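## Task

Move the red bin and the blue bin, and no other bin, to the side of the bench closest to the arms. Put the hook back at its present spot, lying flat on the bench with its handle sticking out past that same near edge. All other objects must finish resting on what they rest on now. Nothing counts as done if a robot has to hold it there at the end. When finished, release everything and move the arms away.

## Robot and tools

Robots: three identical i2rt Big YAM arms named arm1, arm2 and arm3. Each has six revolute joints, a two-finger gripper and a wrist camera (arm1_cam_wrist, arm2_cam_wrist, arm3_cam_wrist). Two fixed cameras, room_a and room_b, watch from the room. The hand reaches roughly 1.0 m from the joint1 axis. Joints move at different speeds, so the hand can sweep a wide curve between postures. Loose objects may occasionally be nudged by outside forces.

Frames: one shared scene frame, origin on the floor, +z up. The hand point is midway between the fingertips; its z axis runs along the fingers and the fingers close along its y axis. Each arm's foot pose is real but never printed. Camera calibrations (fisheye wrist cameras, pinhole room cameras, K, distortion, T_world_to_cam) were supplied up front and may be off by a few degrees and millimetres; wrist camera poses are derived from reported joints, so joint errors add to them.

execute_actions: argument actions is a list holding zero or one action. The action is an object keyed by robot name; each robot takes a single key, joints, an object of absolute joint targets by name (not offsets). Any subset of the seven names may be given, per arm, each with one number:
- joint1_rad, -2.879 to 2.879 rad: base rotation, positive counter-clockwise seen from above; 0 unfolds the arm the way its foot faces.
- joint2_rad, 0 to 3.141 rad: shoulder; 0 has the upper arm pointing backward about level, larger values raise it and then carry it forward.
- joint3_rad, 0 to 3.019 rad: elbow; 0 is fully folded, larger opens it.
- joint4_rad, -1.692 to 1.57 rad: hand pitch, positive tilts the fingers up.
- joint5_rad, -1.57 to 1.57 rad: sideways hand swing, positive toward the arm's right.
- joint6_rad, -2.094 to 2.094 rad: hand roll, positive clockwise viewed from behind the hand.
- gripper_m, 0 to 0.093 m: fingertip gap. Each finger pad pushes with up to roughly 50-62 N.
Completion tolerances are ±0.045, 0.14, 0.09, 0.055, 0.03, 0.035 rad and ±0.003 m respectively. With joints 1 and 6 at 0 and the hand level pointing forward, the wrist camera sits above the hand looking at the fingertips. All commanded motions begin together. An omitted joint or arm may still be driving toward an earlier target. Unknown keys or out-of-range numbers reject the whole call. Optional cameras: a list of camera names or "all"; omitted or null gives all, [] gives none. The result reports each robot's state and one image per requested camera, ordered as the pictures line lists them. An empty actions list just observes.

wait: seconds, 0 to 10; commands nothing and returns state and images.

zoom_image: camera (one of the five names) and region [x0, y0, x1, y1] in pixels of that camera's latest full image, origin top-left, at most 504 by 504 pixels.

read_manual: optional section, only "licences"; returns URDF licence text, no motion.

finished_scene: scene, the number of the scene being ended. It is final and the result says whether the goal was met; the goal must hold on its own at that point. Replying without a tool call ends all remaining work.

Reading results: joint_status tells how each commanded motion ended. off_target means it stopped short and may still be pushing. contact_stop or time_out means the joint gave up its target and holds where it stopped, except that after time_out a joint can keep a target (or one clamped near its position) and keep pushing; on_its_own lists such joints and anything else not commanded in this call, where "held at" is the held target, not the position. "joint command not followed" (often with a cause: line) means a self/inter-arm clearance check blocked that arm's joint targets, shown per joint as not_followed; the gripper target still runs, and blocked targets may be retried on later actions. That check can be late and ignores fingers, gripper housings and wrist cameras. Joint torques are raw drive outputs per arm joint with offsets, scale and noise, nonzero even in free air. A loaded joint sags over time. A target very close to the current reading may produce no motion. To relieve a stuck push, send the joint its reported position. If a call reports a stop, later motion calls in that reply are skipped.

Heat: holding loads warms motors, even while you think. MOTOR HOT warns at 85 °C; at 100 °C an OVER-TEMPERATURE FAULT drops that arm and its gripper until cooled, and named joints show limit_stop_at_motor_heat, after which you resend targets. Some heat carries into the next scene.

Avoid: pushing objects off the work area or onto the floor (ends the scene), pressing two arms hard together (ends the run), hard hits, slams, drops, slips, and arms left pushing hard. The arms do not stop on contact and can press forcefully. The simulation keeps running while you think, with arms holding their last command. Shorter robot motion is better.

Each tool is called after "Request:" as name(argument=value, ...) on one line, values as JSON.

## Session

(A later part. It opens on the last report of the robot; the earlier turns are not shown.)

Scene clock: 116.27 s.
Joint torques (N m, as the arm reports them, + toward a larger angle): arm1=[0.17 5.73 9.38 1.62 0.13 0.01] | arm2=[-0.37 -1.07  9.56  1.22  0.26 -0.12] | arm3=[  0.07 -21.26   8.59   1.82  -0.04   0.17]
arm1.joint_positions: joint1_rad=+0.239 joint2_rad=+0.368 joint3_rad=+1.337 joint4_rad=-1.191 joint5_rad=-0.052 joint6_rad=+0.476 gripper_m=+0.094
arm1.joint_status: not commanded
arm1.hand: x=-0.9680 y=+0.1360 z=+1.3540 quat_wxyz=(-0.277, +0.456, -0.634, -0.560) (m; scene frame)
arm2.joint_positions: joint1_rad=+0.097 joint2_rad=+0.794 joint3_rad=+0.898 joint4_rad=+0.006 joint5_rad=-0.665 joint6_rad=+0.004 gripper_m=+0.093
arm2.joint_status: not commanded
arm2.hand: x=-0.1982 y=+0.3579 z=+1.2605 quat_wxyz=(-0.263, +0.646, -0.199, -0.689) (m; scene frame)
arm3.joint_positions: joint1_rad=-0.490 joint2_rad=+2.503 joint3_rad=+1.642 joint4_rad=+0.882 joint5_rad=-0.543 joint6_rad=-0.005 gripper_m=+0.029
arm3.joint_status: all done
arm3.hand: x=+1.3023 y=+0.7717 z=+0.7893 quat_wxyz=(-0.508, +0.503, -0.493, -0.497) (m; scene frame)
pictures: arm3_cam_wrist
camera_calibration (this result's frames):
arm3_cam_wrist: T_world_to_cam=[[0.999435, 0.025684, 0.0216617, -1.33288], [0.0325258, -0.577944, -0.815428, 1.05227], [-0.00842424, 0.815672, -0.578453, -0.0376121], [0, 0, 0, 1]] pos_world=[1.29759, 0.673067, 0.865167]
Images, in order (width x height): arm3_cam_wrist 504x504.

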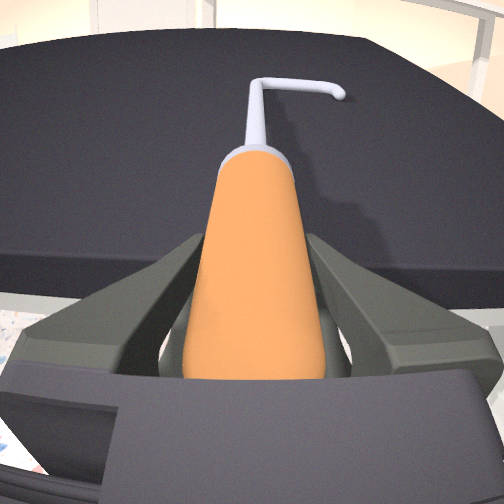

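Lower a touch, release, lift clear.

Request:
execute_actions(actions=[{"arm3":{"joints":{"joint2_rad":2.555}}}], cameras=[])

Request:
execute_actions(actions=[{"arm3":{"joints":{"gripper_m":0.093}}}], cameras=["arm3_cam_wrist"])

Request:
execute_actions(actions=[{"arm3":{"joints":{"joint2_rad":1.7,"joint4_rad":0.0}}}])

Scene clock: 117.00 s.
Joint torques (N m, as the arm reports them, + toward a larger angle): arm1=[0.18 5.77 9.38 1.63 0.13 0.01] | arm2=[-0.42 -1.06  9.52  1.22  0.25 -0.12] | arm3=[  0.17 -19.99   8.4    1.73  -0.13   0.14]
arm1.joint_positions: joint1_rad=+0.239 joint2_rad=+0.368 joint3_rad=+1.337 joint4_rad=-1.191 joint5_rad=-0.052 joint6_rad=+0.476 gripper_m=+0.094
arm1.joint_status: not commanded
arm1.hand: x=-0.9680 y=+0.1360 z=+1.3540 quat_wxyz=(-0.277, +0.456, -0.634, -0.560) (m; scene frame)
arm2.joint_positions: joint1_rad=+0.097 joint2_rad=+0.794 joint3_rad=+0.898 joint4_rad=+0.006 joint5_rad=-0.665 joint6_rad=+0.004 gripper_m=+0.093
arm2.joint_status: not commanded
arm2.hand: x=-0.1982 y=+0.3579 z=+1.2605 quat_wxyz=(-0.263, +0.646, -0.199, -0.689) (m; scene frame)
arm3.joint_positions: joint1_rad=-0.490 joint2_rad=+2.503 joint3_rad=+1.642 joint4_rad=+0.882 joint5_rad=-0.543 joint6_rad=-0.005 gripper_m=+0.029
arm3.joint_status: all done
arm3.hand: x=+1.3022 y=+0.7716 z=+0.7890 quat_wxyz=(-0.508, +0.503, -0.493, -0.497) (m; scene frame)
pictures: none
No camera images: the call's "cameras" was empty. Leave "cameras" out to get every camera's image.

Scene clock: 117.70 s.
Joint torques (N m, as the arm reports them, + toward a larger angle): arm1=[0.2  5.77 9.37 1.62 0.13 0.02] | arm2=[-0.5  -1.08  9.54  1.16  0.26 -0.12] | arm3=[  0.64 -19.97   8.41   1.67  -0.08   0.12]
arm1.joint_positions: joint1_rad=+0.239 joint2_rad=+0.368 joint3_rad=+1.337 joint4_rad=-1.191 joint5_rad=-0.052 joint6_rad=+0.476 gripper_m=+0.094
arm1.joint_status: not commanded
arm1.hand: x=-0.9680 y=+0.1360 z=+1.3540 quat_wxyz=(-0.277, +0.456, -0.634, -0.560) (m; scene frame)
arm2.joint_positions: joint1_rad=+0.097 joint2_rad=+0.794 joint3_rad=+0.898 joint4_rad=+0.006 joint5_rad=-0.665 joint6_rad=+0.004 gripper_m=+0.093
arm2.joint_status: not commanded
arm2.hand: x=-0.1982 y=+0.3579 z=+1.2605 quat_wxyz=(-0.263, +0.646, -0.199, -0.689) (m; scene frame)
arm3.joint_positions: joint1_rad=-0.490 joint2_rad=+2.503 joint3_rad=+1.642 joint4_rad=+0.882 joint5_rad=-0.543 joint6_rad=-0.005 gripper_m=+0.093
arm3.joint_status: all done
arm3.hand: x=+1.3022 y=+0.7716 z=+0.7890 quat_wxyz=(-0.508, +0.503, -0.493, -0.497) (m; scene frame)
pictures: arm3_cam_wrist
camera_calibration (this result's frames):
arm3_cam_wrist: T_world_to_cam=[[0.99944, 0.0256873, 0.021456, -1.3327], [0.0323627, -0.57821, -0.815246, 1.05227], [-0.00853541, 0.815483, -0.578718, -0.03726], [0, 0, 0, 1]] pos_world=[1.29758, 0.673051, 0.864889]
Images, in order (width x height): arm3_cam_wrist 504x504.

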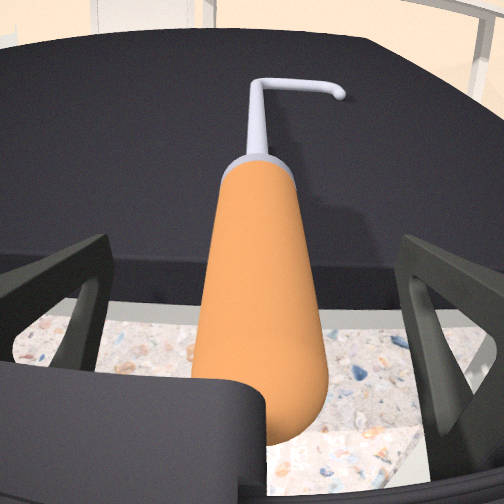

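Scene clock: 119.73 s.
Joint torques (N m, as the arm reports them, + toward a larger angle): arm1=[0.19 5.74 9.38 1.62 0.13 0.02] | arm2=[-0.34 -1.11  9.55  1.19  0.26 -0.11] | arm3=[  0.22 -15.49  11.67   1.56  -0.1    0.17]
arm1.joint_positions: joint1_rad=+0.239 joint2_rad=+0.368 joint3_rad=+1.337 joint4_rad=-1.191 joint5_rad=-0.052 joint6_rad=+0.476 gripper_m=+0.094
arm1.joint_status: not commanded
arm1.hand: x=-0.9680 y=+0.1360 z=+1.3540 quat_wxyz=(-0.277, +0.456, -0.634, -0.560) (m; scene frame)
arm2.joint_positions: joint1_rad=+0.097 joint2_rad=+0.794 joint3_rad=+0.898 joint4_rad=+0.006 joint5_rad=-0.665 joint6_rad=+0.004 gripper_m=+0.093
arm2.joint_status: not commanded
arm2.hand: x=-0.1982 y=+0.3579 z=+1.2605 quat_wxyz=(-0.263, +0.646, -0.199, -0.689) (m; scene frame)
arm3.joint_positions: joint1_rad=-0.490 joint2_rad=+1.682 joint3_rad=+1.642 joint4_rad=+0.004 joint5_rad=-0.544 joint6_rad=-0.005 gripper_m=+0.093
arm3.joint_status: all done
arm3.hand: x=+1.2464 y=+0.6882 z=+1.2492 quat_wxyz=(-0.488, +0.508, -0.512, -0.492) (m; scene frame)
pictures: arm1_cam_wrist, arm2_cam_wrist, arm3_cam_wrist, room_a, room_b
camera_calibration (this result's frames):
arm2_cam_wrist: T_world_to_cam=[[0.607886, 0.791663, 0.0611875, -0.23604], [0.441726, -0.273134, -0.854562, 1.26393], [-0.659813, 0.546504, -0.515733, 0.443774], [0, 0, 0, 1]] pos_world=[-0.122019, 0.289564, 1.32342]
arm3_cam_wrist: T_world_to_cam=[[0.999626, 0.025814, -0.00900672, -1.24689], [0.00884051, -0.616924, -0.786973, 1.4017], [-0.0258714, 0.7866, -0.616921, 0.38589], [0, 0, 0, 1]] pos_world=[1.24402, 0.593386, 1.32993]
Images, in order (width x height): arm1_cam_wrist 504x504, arm2_cam_wrist 504x504, arm3_cam_wrist 504x504, room_a 672x504, room_b 672x504.

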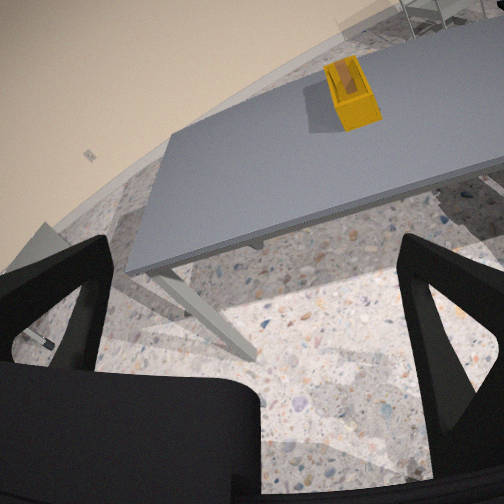

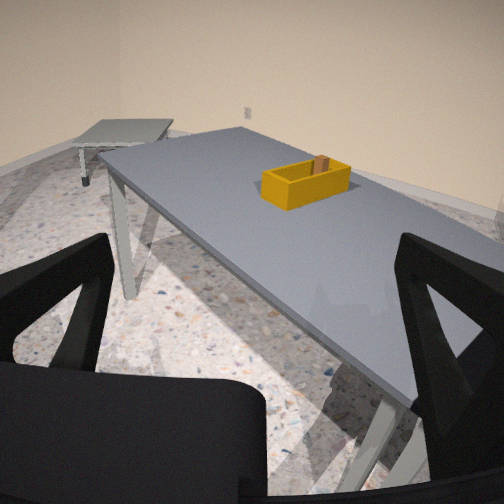

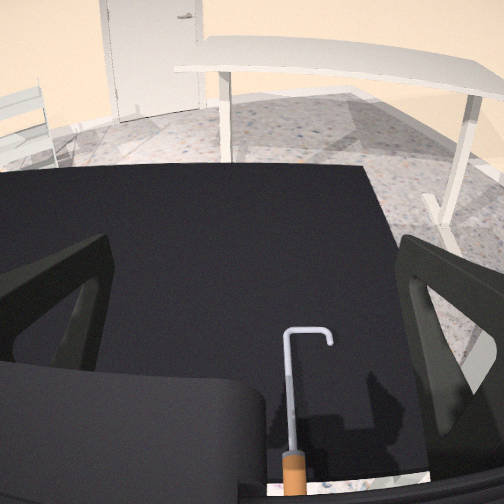

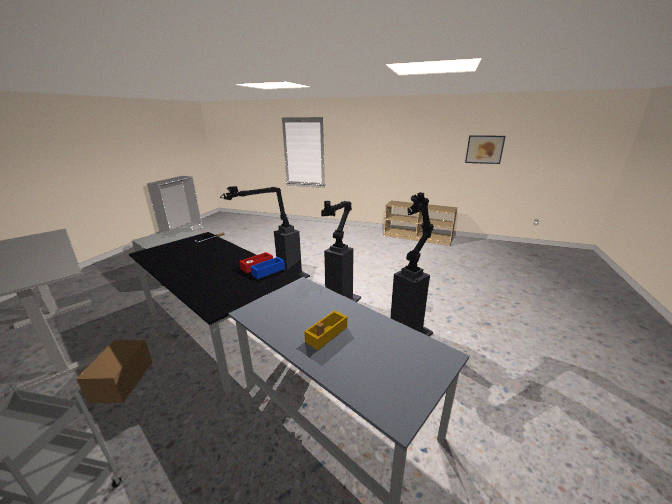

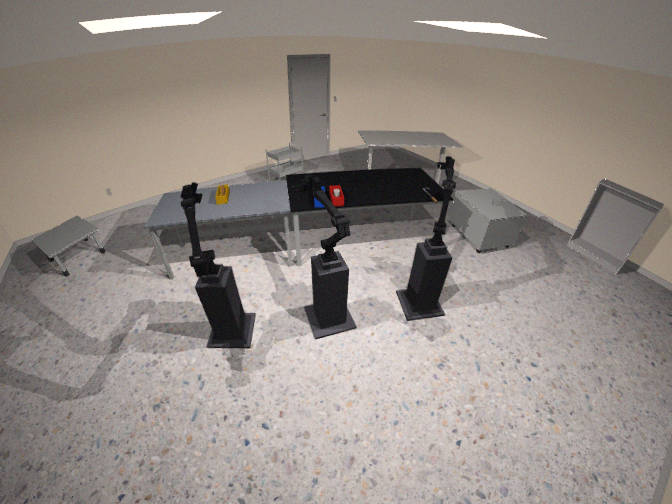

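Request:
finished_scene(scene=1)

The scene is finished: the task was done.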